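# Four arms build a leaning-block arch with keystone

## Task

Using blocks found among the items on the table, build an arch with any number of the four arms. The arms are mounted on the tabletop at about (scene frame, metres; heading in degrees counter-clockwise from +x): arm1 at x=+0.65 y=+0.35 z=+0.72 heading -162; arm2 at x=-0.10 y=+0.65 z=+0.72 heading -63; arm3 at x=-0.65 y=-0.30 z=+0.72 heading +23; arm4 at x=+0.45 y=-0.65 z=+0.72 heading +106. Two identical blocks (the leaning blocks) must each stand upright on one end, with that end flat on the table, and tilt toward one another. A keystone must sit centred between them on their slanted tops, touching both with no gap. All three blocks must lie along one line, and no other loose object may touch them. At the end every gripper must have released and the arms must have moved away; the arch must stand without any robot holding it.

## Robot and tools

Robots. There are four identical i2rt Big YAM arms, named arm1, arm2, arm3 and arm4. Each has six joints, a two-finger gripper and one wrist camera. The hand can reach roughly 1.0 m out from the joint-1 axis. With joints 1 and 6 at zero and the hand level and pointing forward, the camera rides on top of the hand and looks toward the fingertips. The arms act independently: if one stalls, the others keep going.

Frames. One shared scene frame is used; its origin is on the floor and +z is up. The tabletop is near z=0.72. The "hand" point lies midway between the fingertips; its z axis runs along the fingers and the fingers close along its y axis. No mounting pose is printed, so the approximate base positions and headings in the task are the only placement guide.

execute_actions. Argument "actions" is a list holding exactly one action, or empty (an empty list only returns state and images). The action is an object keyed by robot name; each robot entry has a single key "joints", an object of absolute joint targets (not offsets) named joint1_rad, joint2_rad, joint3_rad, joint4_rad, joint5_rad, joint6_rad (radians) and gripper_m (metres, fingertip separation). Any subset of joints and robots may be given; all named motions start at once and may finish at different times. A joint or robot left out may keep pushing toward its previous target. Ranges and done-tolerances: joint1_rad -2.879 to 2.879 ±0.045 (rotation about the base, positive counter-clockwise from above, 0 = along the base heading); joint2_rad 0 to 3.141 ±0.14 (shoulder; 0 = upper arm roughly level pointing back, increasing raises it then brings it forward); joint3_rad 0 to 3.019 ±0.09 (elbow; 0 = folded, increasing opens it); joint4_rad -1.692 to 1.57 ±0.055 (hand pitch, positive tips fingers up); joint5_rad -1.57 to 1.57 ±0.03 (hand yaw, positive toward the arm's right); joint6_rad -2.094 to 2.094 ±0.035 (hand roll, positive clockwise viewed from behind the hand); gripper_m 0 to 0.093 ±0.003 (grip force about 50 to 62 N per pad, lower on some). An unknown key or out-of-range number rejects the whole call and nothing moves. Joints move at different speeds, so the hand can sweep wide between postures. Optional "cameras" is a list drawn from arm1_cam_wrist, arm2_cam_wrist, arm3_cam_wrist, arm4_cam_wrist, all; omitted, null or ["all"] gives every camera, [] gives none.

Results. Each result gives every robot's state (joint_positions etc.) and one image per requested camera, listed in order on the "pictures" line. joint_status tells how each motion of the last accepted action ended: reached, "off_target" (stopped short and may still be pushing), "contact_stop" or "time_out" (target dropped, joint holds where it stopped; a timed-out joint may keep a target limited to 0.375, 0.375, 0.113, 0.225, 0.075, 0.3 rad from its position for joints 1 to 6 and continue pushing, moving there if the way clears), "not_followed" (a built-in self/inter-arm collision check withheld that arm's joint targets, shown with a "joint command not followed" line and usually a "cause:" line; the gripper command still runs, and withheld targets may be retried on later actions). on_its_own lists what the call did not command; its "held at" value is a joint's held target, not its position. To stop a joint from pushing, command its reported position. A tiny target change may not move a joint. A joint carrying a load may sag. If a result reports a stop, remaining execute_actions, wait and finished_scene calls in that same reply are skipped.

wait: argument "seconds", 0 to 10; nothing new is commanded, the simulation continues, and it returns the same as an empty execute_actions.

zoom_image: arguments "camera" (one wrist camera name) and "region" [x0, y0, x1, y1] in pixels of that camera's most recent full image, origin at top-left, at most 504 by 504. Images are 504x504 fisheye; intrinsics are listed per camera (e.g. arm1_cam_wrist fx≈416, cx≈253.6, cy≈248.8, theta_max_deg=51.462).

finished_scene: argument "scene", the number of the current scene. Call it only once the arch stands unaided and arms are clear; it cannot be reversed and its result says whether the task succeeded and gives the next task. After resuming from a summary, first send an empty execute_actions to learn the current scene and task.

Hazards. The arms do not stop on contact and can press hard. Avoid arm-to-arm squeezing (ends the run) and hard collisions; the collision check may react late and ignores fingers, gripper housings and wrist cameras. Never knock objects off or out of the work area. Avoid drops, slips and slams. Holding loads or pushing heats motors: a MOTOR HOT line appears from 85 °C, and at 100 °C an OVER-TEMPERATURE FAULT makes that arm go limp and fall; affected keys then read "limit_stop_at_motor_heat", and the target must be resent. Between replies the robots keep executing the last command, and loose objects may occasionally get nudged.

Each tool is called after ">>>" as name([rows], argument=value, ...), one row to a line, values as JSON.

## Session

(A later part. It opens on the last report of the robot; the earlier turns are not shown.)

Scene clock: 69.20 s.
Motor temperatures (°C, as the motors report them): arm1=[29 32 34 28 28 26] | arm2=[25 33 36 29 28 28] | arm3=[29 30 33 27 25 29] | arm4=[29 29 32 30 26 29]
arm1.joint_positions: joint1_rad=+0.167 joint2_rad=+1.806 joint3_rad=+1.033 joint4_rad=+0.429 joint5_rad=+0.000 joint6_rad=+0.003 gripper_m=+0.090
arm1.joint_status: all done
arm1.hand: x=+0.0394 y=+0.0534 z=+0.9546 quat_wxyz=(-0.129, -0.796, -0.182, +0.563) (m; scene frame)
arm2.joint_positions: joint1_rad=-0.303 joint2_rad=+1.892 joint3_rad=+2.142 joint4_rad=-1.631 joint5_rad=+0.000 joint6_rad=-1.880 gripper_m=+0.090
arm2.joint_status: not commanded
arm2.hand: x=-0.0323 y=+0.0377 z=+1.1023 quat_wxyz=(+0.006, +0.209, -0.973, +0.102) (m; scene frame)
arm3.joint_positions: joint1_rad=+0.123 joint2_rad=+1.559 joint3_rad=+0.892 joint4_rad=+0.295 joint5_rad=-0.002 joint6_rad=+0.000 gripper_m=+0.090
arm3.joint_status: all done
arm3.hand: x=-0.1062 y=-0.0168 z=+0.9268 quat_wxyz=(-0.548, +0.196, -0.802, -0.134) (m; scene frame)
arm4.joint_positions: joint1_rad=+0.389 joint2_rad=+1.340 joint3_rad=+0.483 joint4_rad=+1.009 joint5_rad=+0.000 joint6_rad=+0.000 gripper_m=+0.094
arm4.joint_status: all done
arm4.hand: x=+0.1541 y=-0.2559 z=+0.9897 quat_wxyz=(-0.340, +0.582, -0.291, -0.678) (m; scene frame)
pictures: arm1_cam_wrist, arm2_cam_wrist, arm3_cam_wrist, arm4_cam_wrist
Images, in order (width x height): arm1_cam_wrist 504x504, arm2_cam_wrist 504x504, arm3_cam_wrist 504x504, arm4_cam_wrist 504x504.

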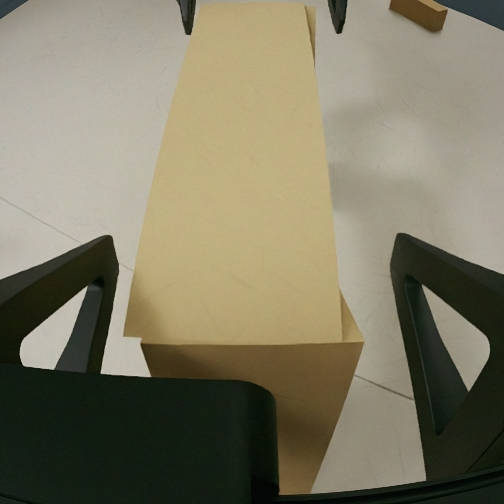

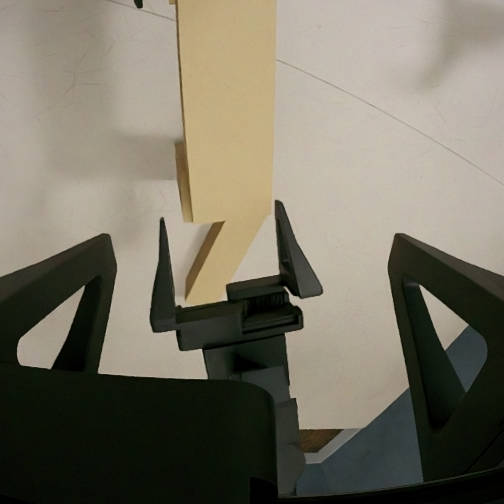

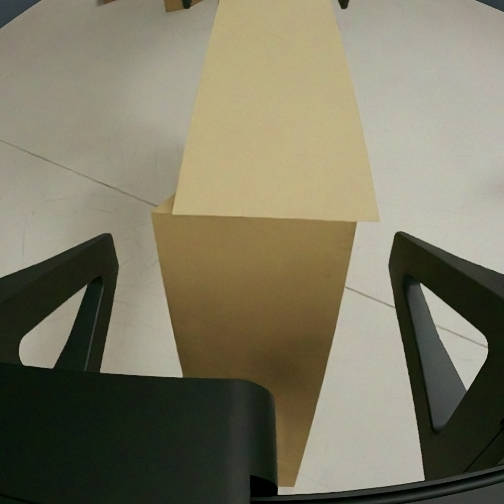

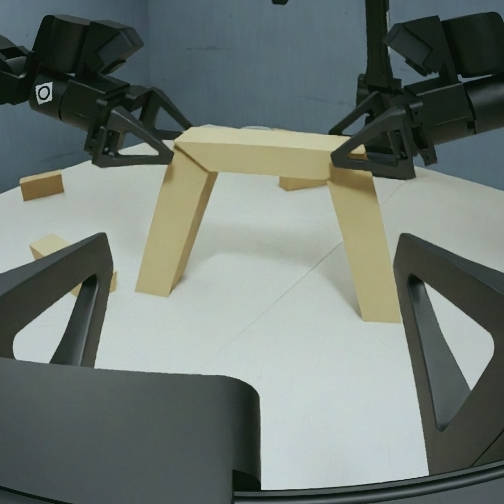

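>>> execute_actions([
  {"arm1":{"joints":{"joint2_rad":1.855,"joint4_rad":0.51}},"arm3":{"joints":{"joint2_rad":1.595,"joint3_rad":0.98,"joint4_rad":0.31}}},
], cameras=["arm4_cam_wrist","arm1_cam_wrist","arm3_cam_wrist"])

Scene clock: 70.23 s.
Motor temperatures (°C, as the motors report them): arm1=[29 32 34 28 28 26] | arm2=[25 33 37 29 28 28] | arm3=[29 30 33 27 25 29] | arm4=[29 29 32 30 26 29]
arm1.joint_positions: joint1_rad=+0.167 joint2_rad=+1.839 joint3_rad=+1.033 joint4_rad=+0.487 joint5_rad=+0.000 joint6_rad=+0.003 gripper_m=+0.090
arm1.joint_status: all done
arm1.hand: x=+0.0352 y=+0.0514 z=+0.9459 quat_wxyz=(-0.131, -0.789, -0.180, +0.572) (m; scene frame)
arm2.joint_positions: joint1_rad=-0.303 joint2_rad=+1.892 joint3_rad=+2.142 joint4_rad=-1.631 joint5_rad=+0.000 joint6_rad=-1.880 gripper_m=+0.090
arm2.joint_status: not commanded
arm2.hand: x=-0.0323 y=+0.0377 z=+1.1023 quat_wxyz=(+0.006, +0.209, -0.973, +0.102) (m; scene frame)
arm3.joint_positions: joint1_rad=+0.123 joint2_rad=+1.594 joint3_rad=+0.932 joint4_rad=+0.295 joint5_rad=-0.002 joint6_rad=+0.000 gripper_m=+0.090
arm3.joint_status: all done
arm3.hand: x=-0.0930 y=-0.0100 z=+0.9270 quat_wxyz=(-0.550, +0.196, -0.801, -0.135) (m; scene frame)
arm4.joint_positions: joint1_rad=+0.389 joint2_rad=+1.340 joint3_rad=+0.483 joint4_rad=+1.009 joint5_rad=+0.000 joint6_rad=+0.000 gripper_m=+0.094
arm4.joint_status: not commanded
arm4.hand: x=+0.1541 y=-0.2559 z=+0.9897 quat_wxyz=(-0.340, +0.582, -0.291, -0.678) (m; scene frame)
pictures: arm1_cam_wrist, arm3_cam_wrist, arm4_cam_wrist
Images, in order (width x height): arm1_cam_wrist 504x504, arm3_cam_wrist 504x504, arm4_cam_wrist 504x504.

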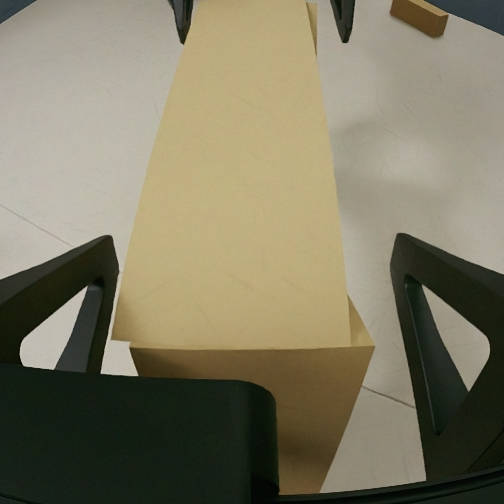

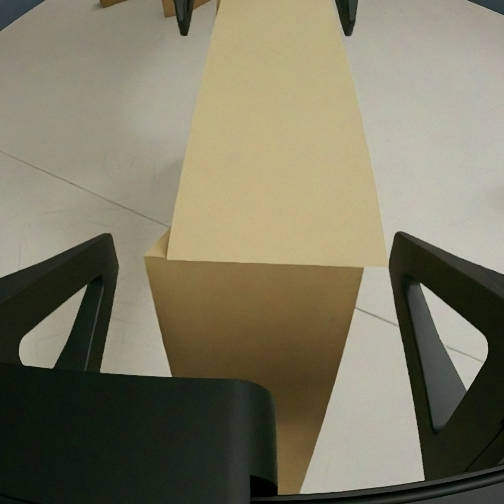

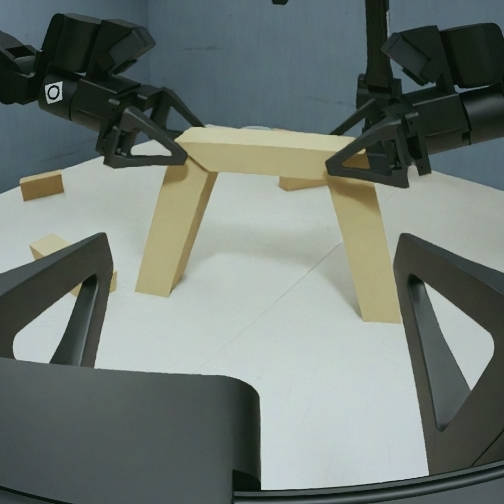

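>>> execute_actions([
  {"arm1":{"joints":{"joint2_rad":1.88,"joint3_rad":0.995}},"arm3":{"joints":{"joint2_rad":1.625}}},
], cameras=["arm4_cam_wrist","arm1_cam_wrist","arm3_cam_wrist"])

Scene clock: 71.17 s.
Motor temperatures (°C, as the motors report them): arm1=[29 32 34 28 28 26] | arm2=[25 33 37 29 28 28] | arm3=[29 30 33 27 25 29] | arm4=[29 29 32 30 26 29]
arm1.joint_positions: joint1_rad=+0.167 joint2_rad=+1.867 joint3_rad=+0.990 joint4_rad=+0.492 joint5_rad=+0.000 joint6_rad=+0.003 gripper_m=+0.090
arm1.joint_status: all done
arm1.hand: x=+0.0497 y=+0.0584 z=+0.9078 quat_wxyz=(-0.125, -0.808, -0.185, +0.546) (m; scene frame)
arm2.joint_positions: joint1_rad=-0.303 joint2_rad=+1.892 joint3_rad=+2.142 joint4_rad=-1.631 joint5_rad=+0.000 joint6_rad=-1.880 gripper_m=+0.090
arm2.joint_status: not commanded
arm2.hand: x=-0.0323 y=+0.0377 z=+1.1023 quat_wxyz=(+0.006, +0.209, -0.973, +0.102) (m; scene frame)
arm3.joint_positions: joint1_rad=+0.123 joint2_rad=+1.627 joint3_rad=+0.933 joint4_rad=+0.295 joint5_rad=-0.002 joint6_rad=+0.000 gripper_m=+0.090
arm3.joint_status: all done
arm3.hand: x=-0.0916 y=-0.0093 z=+0.9072 quat_wxyz=(-0.537, +0.198, -0.809, -0.132) (m; scene frame)
arm4.joint_positions: joint1_rad=+0.389 joint2_rad=+1.340 joint3_rad=+0.483 joint4_rad=+1.009 joint5_rad=+0.000 joint6_rad=+0.000 gripper_m=+0.094
arm4.joint_status: not commanded
arm4.hand: x=+0.1541 y=-0.2559 z=+0.9897 quat_wxyz=(-0.340, +0.582, -0.291, -0.678) (m; scene frame)
pictures: arm1_cam_wrist, arm3_cam_wrist, arm4_cam_wrist
Images, in order (width x height): arm1_cam_wrist 504x504, arm3_cam_wrist 504x504, arm4_cam_wrist 504x504.

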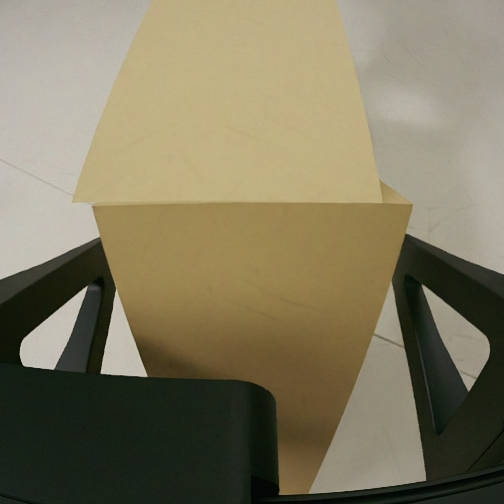

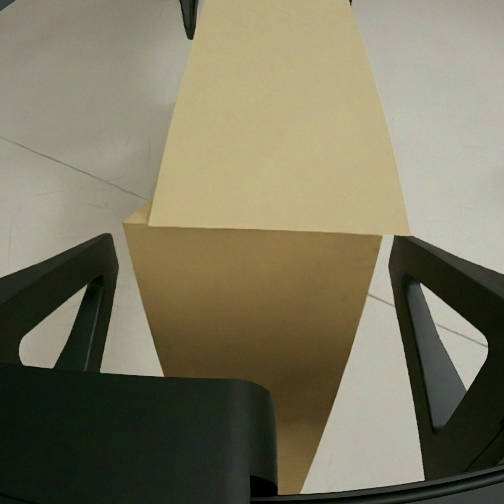

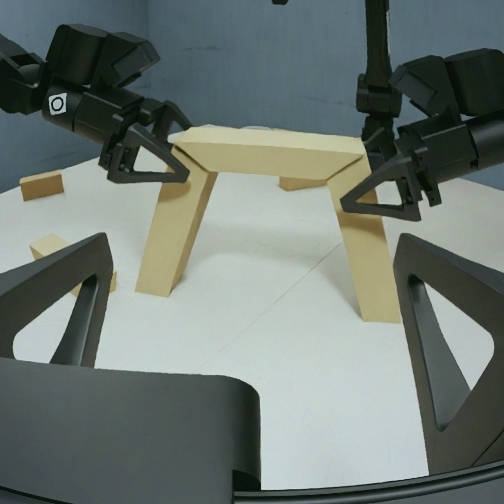

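>>> execute_actions([
  {"arm1":{"joints":{"joint4_rad":0.585}},"arm3":{"joints":{"joint4_rad":0.36}}},
], cameras=["arm4_cam_wrist","arm1_cam_wrist","arm3_cam_wrist"])

Scene clock: 71.97 s.
Motor temperatures (°C, as the motors report them): arm1=[29 32 34 28 28 26] | arm2=[25 33 37 29 28 28] | arm3=[29 30 34 27 25 29] | arm4=[29 29 32 30 26 29]
arm1.joint_positions: joint1_rad=+0.167 joint2_rad=+1.867 joint3_rad=+0.990 joint4_rad=+0.562 joint5_rad=+0.000 joint6_rad=+0.003 gripper_m=+0.090
arm1.joint_status: all done
arm1.hand: x=+0.0444 y=+0.0559 z=+0.9240 quat_wxyz=(-0.132, -0.788, -0.180, +0.574) (m; scene frame)
arm2.joint_positions: joint1_rad=-0.303 joint2_rad=+1.892 joint3_rad=+2.142 joint4_rad=-1.631 joint5_rad=+0.000 joint6_rad=-1.880 gripper_m=+0.090
arm2.joint_status: not commanded
arm2.hand: x=-0.0323 y=+0.0377 z=+1.1023 quat_wxyz=(+0.006, +0.209, -0.973, +0.102) (m; scene frame)
arm3.joint_positions: joint1_rad=+0.123 joint2_rad=+1.627 joint3_rad=+0.933 joint4_rad=+0.339 joint5_rad=-0.002 joint6_rad=+0.000 gripper_m=+0.090
arm3.joint_status: all done
arm3.hand: x=-0.0882 y=-0.0074 z=+0.9171 quat_wxyz=(-0.554, +0.195, -0.798, -0.136) (m; scene frame)
arm4.joint_positions: joint1_rad=+0.389 joint2_rad=+1.340 joint3_rad=+0.483 joint4_rad=+1.009 joint5_rad=+0.000 joint6_rad=+0.000 gripper_m=+0.094
arm4.joint_status: not commanded
arm4.hand: x=+0.1541 y=-0.2559 z=+0.9897 quat_wxyz=(-0.340, +0.582, -0.291, -0.678) (m; scene frame)
pictures: arm1_cam_wrist, arm3_cam_wrist, arm4_cam_wrist
Images, in order (width x height): arm1_cam_wrist 504x504, arm3_cam_wrist 504x504, arm4_cam_wrist 504x504.

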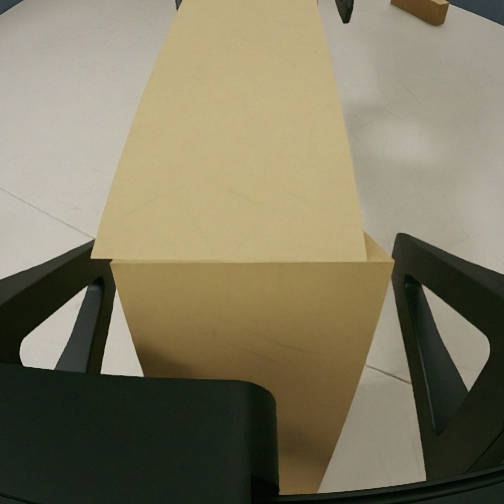

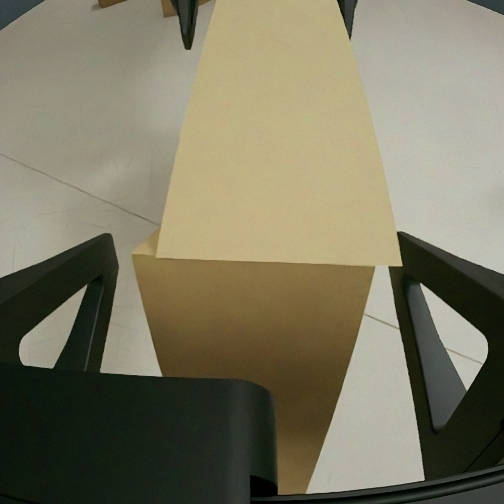

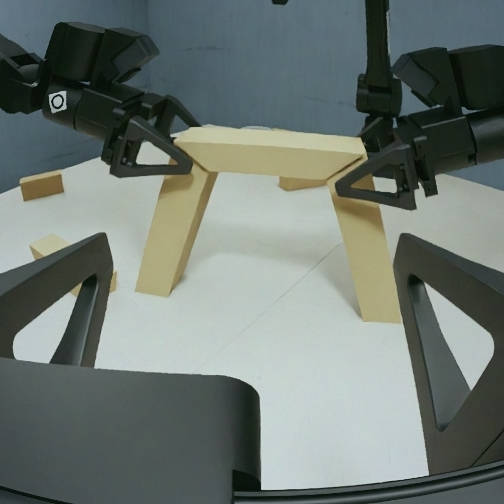

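>>> execute_actions([
  {"arm1":{"joints":{"joint4_rad":0.605}},"arm3":{"joints":{"joint4_rad":0.405}}},
], cameras=[])

>>> execute_actions([
  {"arm1":{"joints":{"gripper_m":0.054}},"arm3":{"joints":{"gripper_m":0.054}}},
], cameras=["arm4_cam_wrist","arm1_cam_wrist","arm3_cam_wrist"])

Scene clock: 72.73 s.
Motor temperatures (°C, as the motors report them): arm1=[29 32 34 28 28 26] | arm2=[25 33 37 29 28 28] | arm3=[29 30 34 27 25 29] | arm4=[29 29 32 30 26 29]
arm1.joint_positions: joint1_rad=+0.167 joint2_rad=+1.867 joint3_rad=+0.990 joint4_rad=+0.582 joint5_rad=+0.000 joint6_rad=+0.003 gripper_m=+0.090
arm1.joint_status: all done
arm1.hand: x=+0.0431 y=+0.0552 z=+0.9287 quat_wxyz=(-0.134, -0.782, -0.179, +0.582) (m; scene frame)
arm2.joint_positions: joint1_rad=-0.303 joint2_rad=+1.892 joint3_rad=+2.142 joint4_rad=-1.631 joint5_rad=+0.000 joint6_rad=-1.880 gripper_m=+0.090
arm2.joint_status: not commanded
arm2.hand: x=-0.0323 y=+0.0377 z=+1.1023 quat_wxyz=(+0.006, +0.209, -0.973, +0.102) (m; scene frame)
arm3.joint_positions: joint1_rad=+0.123 joint2_rad=+1.627 joint3_rad=+0.933 joint4_rad=+0.383 joint5_rad=-0.002 joint6_rad=+0.000 gripper_m=+0.090
arm3.joint_status: all done
arm3.hand: x=-0.0850 y=-0.0058 z=+0.9274 quat_wxyz=(-0.572, +0.192, -0.785, -0.140) (m; scene frame)
arm4.joint_positions: joint1_rad=+0.389 joint2_rad=+1.340 joint3_rad=+0.483 joint4_rad=+1.009 joint5_rad=+0.000 joint6_rad=+0.000 gripper_m=+0.094
arm4.joint_status: not commanded
arm4.hand: x=+0.1541 y=-0.2559 z=+0.9897 quat_wxyz=(-0.340, +0.582, -0.291, -0.678) (m; scene frame)
pictures: none
No camera images: the call's "cameras" was empty. Leave "cameras" out to get every camera's image.

Scene clock: 73.30 s.
Motor temperatures (°C, as the motors report them): arm1=[29 32 34 28 28 26] | arm2=[25 33 37 29 28 28] | arm3=[29 30 34 27 25 29] | arm4=[29 29 32 30 26 29]
arm1.joint_positions: joint1_rad=+0.167 joint2_rad=+1.867 joint3_rad=+0.990 joint4_rad=+0.582 joint5_rad=+0.001 joint6_rad=+0.004 gripper_m=+0.059
arm1.joint_status: gripper_m off_target (ended at +0.059, target +0.054)
arm1.hand: x=+0.0430 y=+0.0553 z=+0.9287 quat_wxyz=(-0.134, -0.782, -0.178, +0.582) (m; scene frame)
arm2.joint_positions: joint1_rad=-0.303 joint2_rad=+1.892 joint3_rad=+2.142 joint4_rad=-1.631 joint5_rad=+0.000 joint6_rad=-1.880 gripper_m=+0.090
arm2.joint_status: not commanded
arm2.hand: x=-0.0323 y=+0.0377 z=+1.1023 quat_wxyz=(+0.006, +0.209, -0.973, +0.102) (m; scene frame)
arm3.joint_positions: joint1_rad=+0.121 joint2_rad=+1.627 joint3_rad=+0.933 joint4_rad=+0.385 joint5_rad=+0.000 joint6_rad=-0.002 gripper_m=+0.059
arm3.joint_status: gripper_m off_target (ended at +0.059, target +0.054)
arm3.hand: x=-0.0843 y=-0.0068 z=+0.9278 quat_wxyz=(-0.573, +0.192, -0.785, -0.139) (m; scene frame)
arm4.joint_positions: joint1_rad=+0.389 joint2_rad=+1.340 joint3_rad=+0.483 joint4_rad=+1.009 joint5_rad=+0.000 joint6_rad=+0.000 gripper_m=+0.094
arm4.joint_status: not commanded
arm4.hand: x=+0.1541 y=-0.2559 z=+0.9897 quat_wxyz=(-0.340, +0.582, -0.291, -0.678) (m; scene frame)
pictures: arm1_cam_wrist, arm3_cam_wrist, arm4_cam_wrist
Images, in order (width x height): arm1_cam_wrist 504x504, arm3_cam_wrist 504x504, arm4_cam_wrist 504x504.

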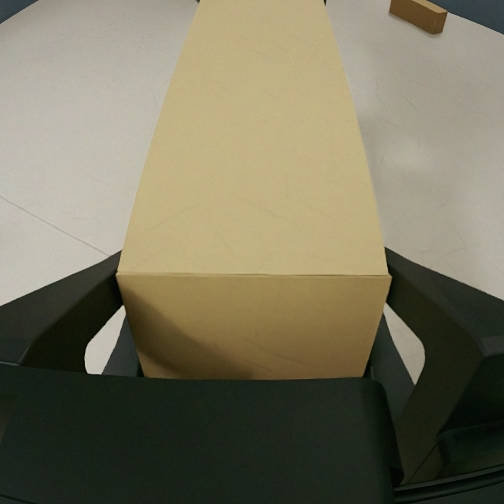

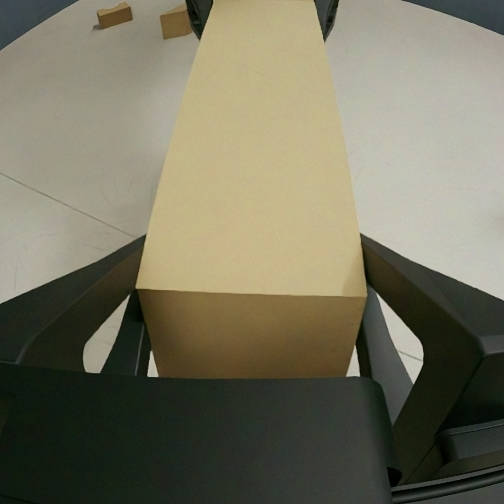

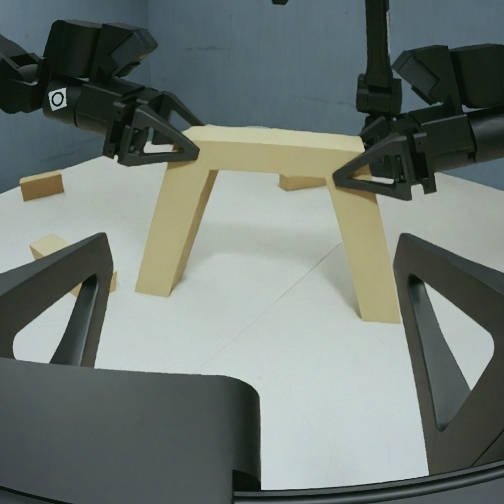

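Both joints are now flush. Releasing and retreating.

>>> execute_actions([
  {"arm1":{"joints":{"gripper_m":0.09}},"arm3":{"joints":{"gripper_m":0.09}}},
], cameras=[])

>>> execute_actions([
  {"arm1":{"joints":{"joint2_rad":1.3,"joint3_rad":0.5}},"arm3":{"joints":{"joint2_rad":1.0,"joint3_rad":0.44}},"arm2":{"joints":{"joint2_rad":1.3,"joint3_rad":1.7}},"arm4":{"joints":{"joint2_rad":1.15}}},
])

>>> zoom_image(camera="arm4_cam_wrist", region=[100,60,420,340])

Scene clock: 74.03 s.
Motor temperatures (°C, as the motors report them): arm1=[29 32 34 28 28 26] | arm2=[25 33 37 29 28 28] | arm3=[29 30 34 27 25 29] | arm4=[29 29 32 30 26 29]
arm1.joint_positions: joint1_rad=+0.167 joint2_rad=+1.867 joint3_rad=+0.990 joint4_rad=+0.582 joint5_rad=+0.001 joint6_rad=+0.004 gripper_m=+0.090
arm1.joint_status: all done
arm1.hand: x=+0.0430 y=+0.0553 z=+0.9287 quat_wxyz=(-0.134, -0.782, -0.178, +0.582) (m; scene frame)
arm2.joint_positions: joint1_rad=-0.303 joint2_rad=+1.892 joint3_rad=+2.142 joint4_rad=-1.631 joint5_rad=+0.000 joint6_rad=-1.880 gripper_m=+0.090
arm2.joint_status: not commanded
arm2.hand: x=-0.0323 y=+0.0377 z=+1.1023 quat_wxyz=(+0.006, +0.209, -0.973, +0.102) (m; scene frame)
arm3.joint_positions: joint1_rad=+0.121 joint2_rad=+1.627 joint3_rad=+0.933 joint4_rad=+0.385 joint5_rad=+0.000 joint6_rad=-0.002 gripper_m=+0.090
arm3.joint_status: all done
arm3.hand: x=-0.0843 y=-0.0068 z=+0.9278 quat_wxyz=(-0.573, +0.192, -0.785, -0.139) (m; scene frame)
arm4.joint_positions: joint1_rad=+0.389 joint2_rad=+1.340 joint3_rad=+0.483 joint4_rad=+1.009 joint5_rad=+0.000 joint6_rad=+0.000 gripper_m=+0.094
arm4.joint_status: not commanded
arm4.hand: x=+0.1541 y=-0.2559 z=+0.9897 quat_wxyz=(-0.340, +0.582, -0.291, -0.678) (m; scene frame)
pictures: none
No camera images: the call's "cameras" was empty. Leave "cameras" out to get every camera's image.

Scene clock: 75.60 s.
Motor temperatures (°C, as the motors report them): arm1=[29 32 34 28 28 26] | arm2=[25 33 37 29 28 28] | arm3=[29 30 34 27 25 29] | arm4=[29 29 33 30 26 29]
arm1.joint_positions: joint1_rad=+0.167 joint2_rad=+1.310 joint3_rad=+0.499 joint4_rad=+0.588 joint5_rad=+0.001 joint6_rad=+0.004 gripper_m=+0.090
arm1.joint_status: all done
arm1.hand: x=+0.2090 y=+0.1356 z=+1.0029 quat_wxyz=(-0.140, -0.761, -0.173, +0.610) (m; scene frame)
arm2.joint_positions: joint1_rad=-0.303 joint2_rad=+1.304 joint3_rad=+1.697 joint4_rad=-1.634 joint5_rad=+0.000 joint6_rad=-1.879 gripper_m=+0.090
arm2.joint_status: all done
arm2.hand: x=-0.0564 y=+0.2401 z=+1.2057 quat_wxyz=(+0.013, +0.206, -0.963, +0.171) (m; scene frame)
arm3.joint_positions: joint1_rad=+0.121 joint2_rad=+1.004 joint3_rad=+0.433 joint4_rad=+0.386 joint5_rad=+0.000 joint6_rad=-0.002 gripper_m=+0.090
arm3.joint_status: all done
arm3.hand: x=-0.2617 y=-0.0986 z=+0.9771 quat_wxyz=(-0.621, +0.183, -0.748, -0.150) (m; scene frame)
arm4.joint_positions: joint1_rad=+0.389 joint2_rad=+1.140 joint3_rad=+0.483 joint4_rad=+1.003 joint5_rad=+0.000 joint6_rad=+0.000 gripper_m=+0.094
arm4.joint_status: all done
arm4.hand: x=+0.1753 y=-0.2843 z=+1.0797 quat_wxyz=(-0.367, +0.514, -0.257, -0.732) (m; scene frame)
pictures: arm1_cam_wrist, arm2_cam_wrist, arm3_cam_wrist, arm4_cam_wrist
Images, in order (width x height): arm1_cam_wrist 504x504, arm2_cam_wrist 504x504, arm3_cam_wrist 504x504, arm4_cam_wrist 504x504.

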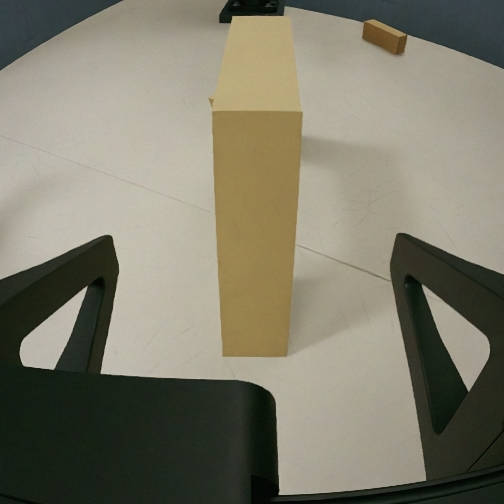

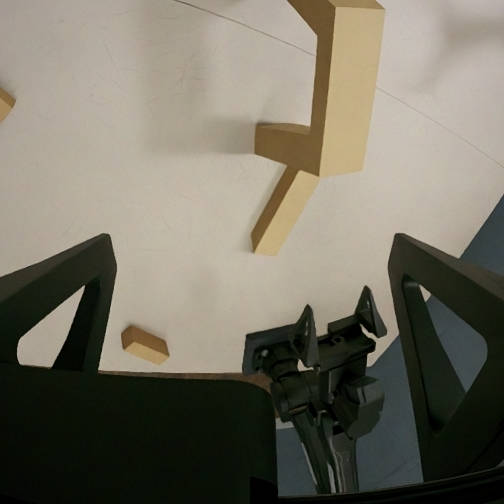

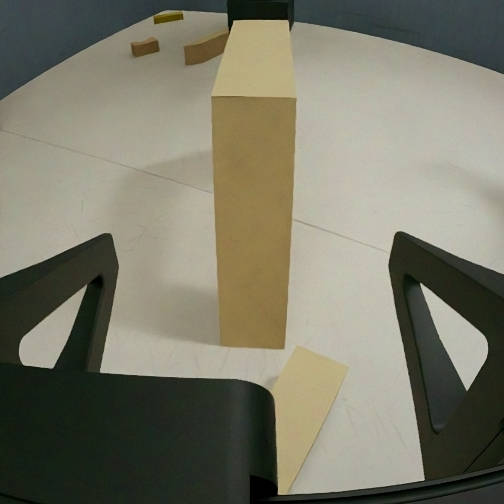

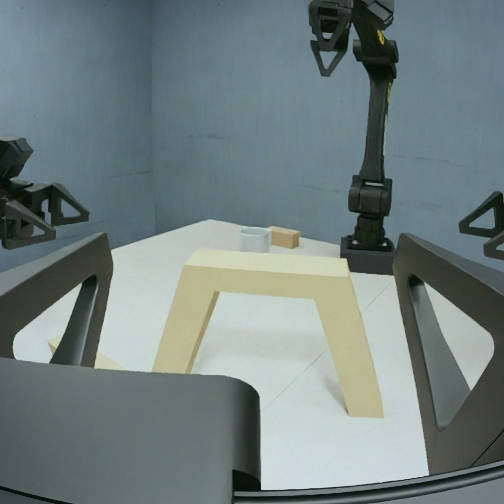

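Region (100, 60, 420, 340) of arm4_cam_wrist's 504x504 image, scaled by 1.575, with more detail than that image has; it fills the top 441 rows of this view, and the rest is white.

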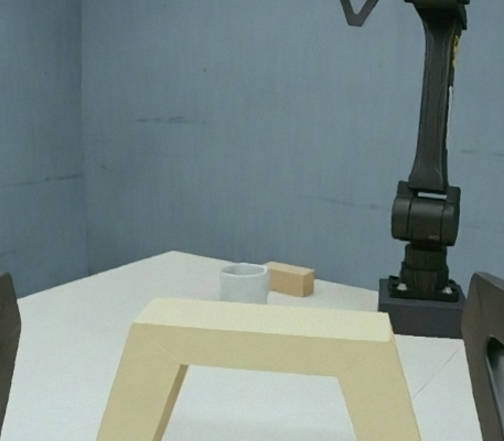

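>>> finished_scene(scene=2)

The scene is finished: the task was done.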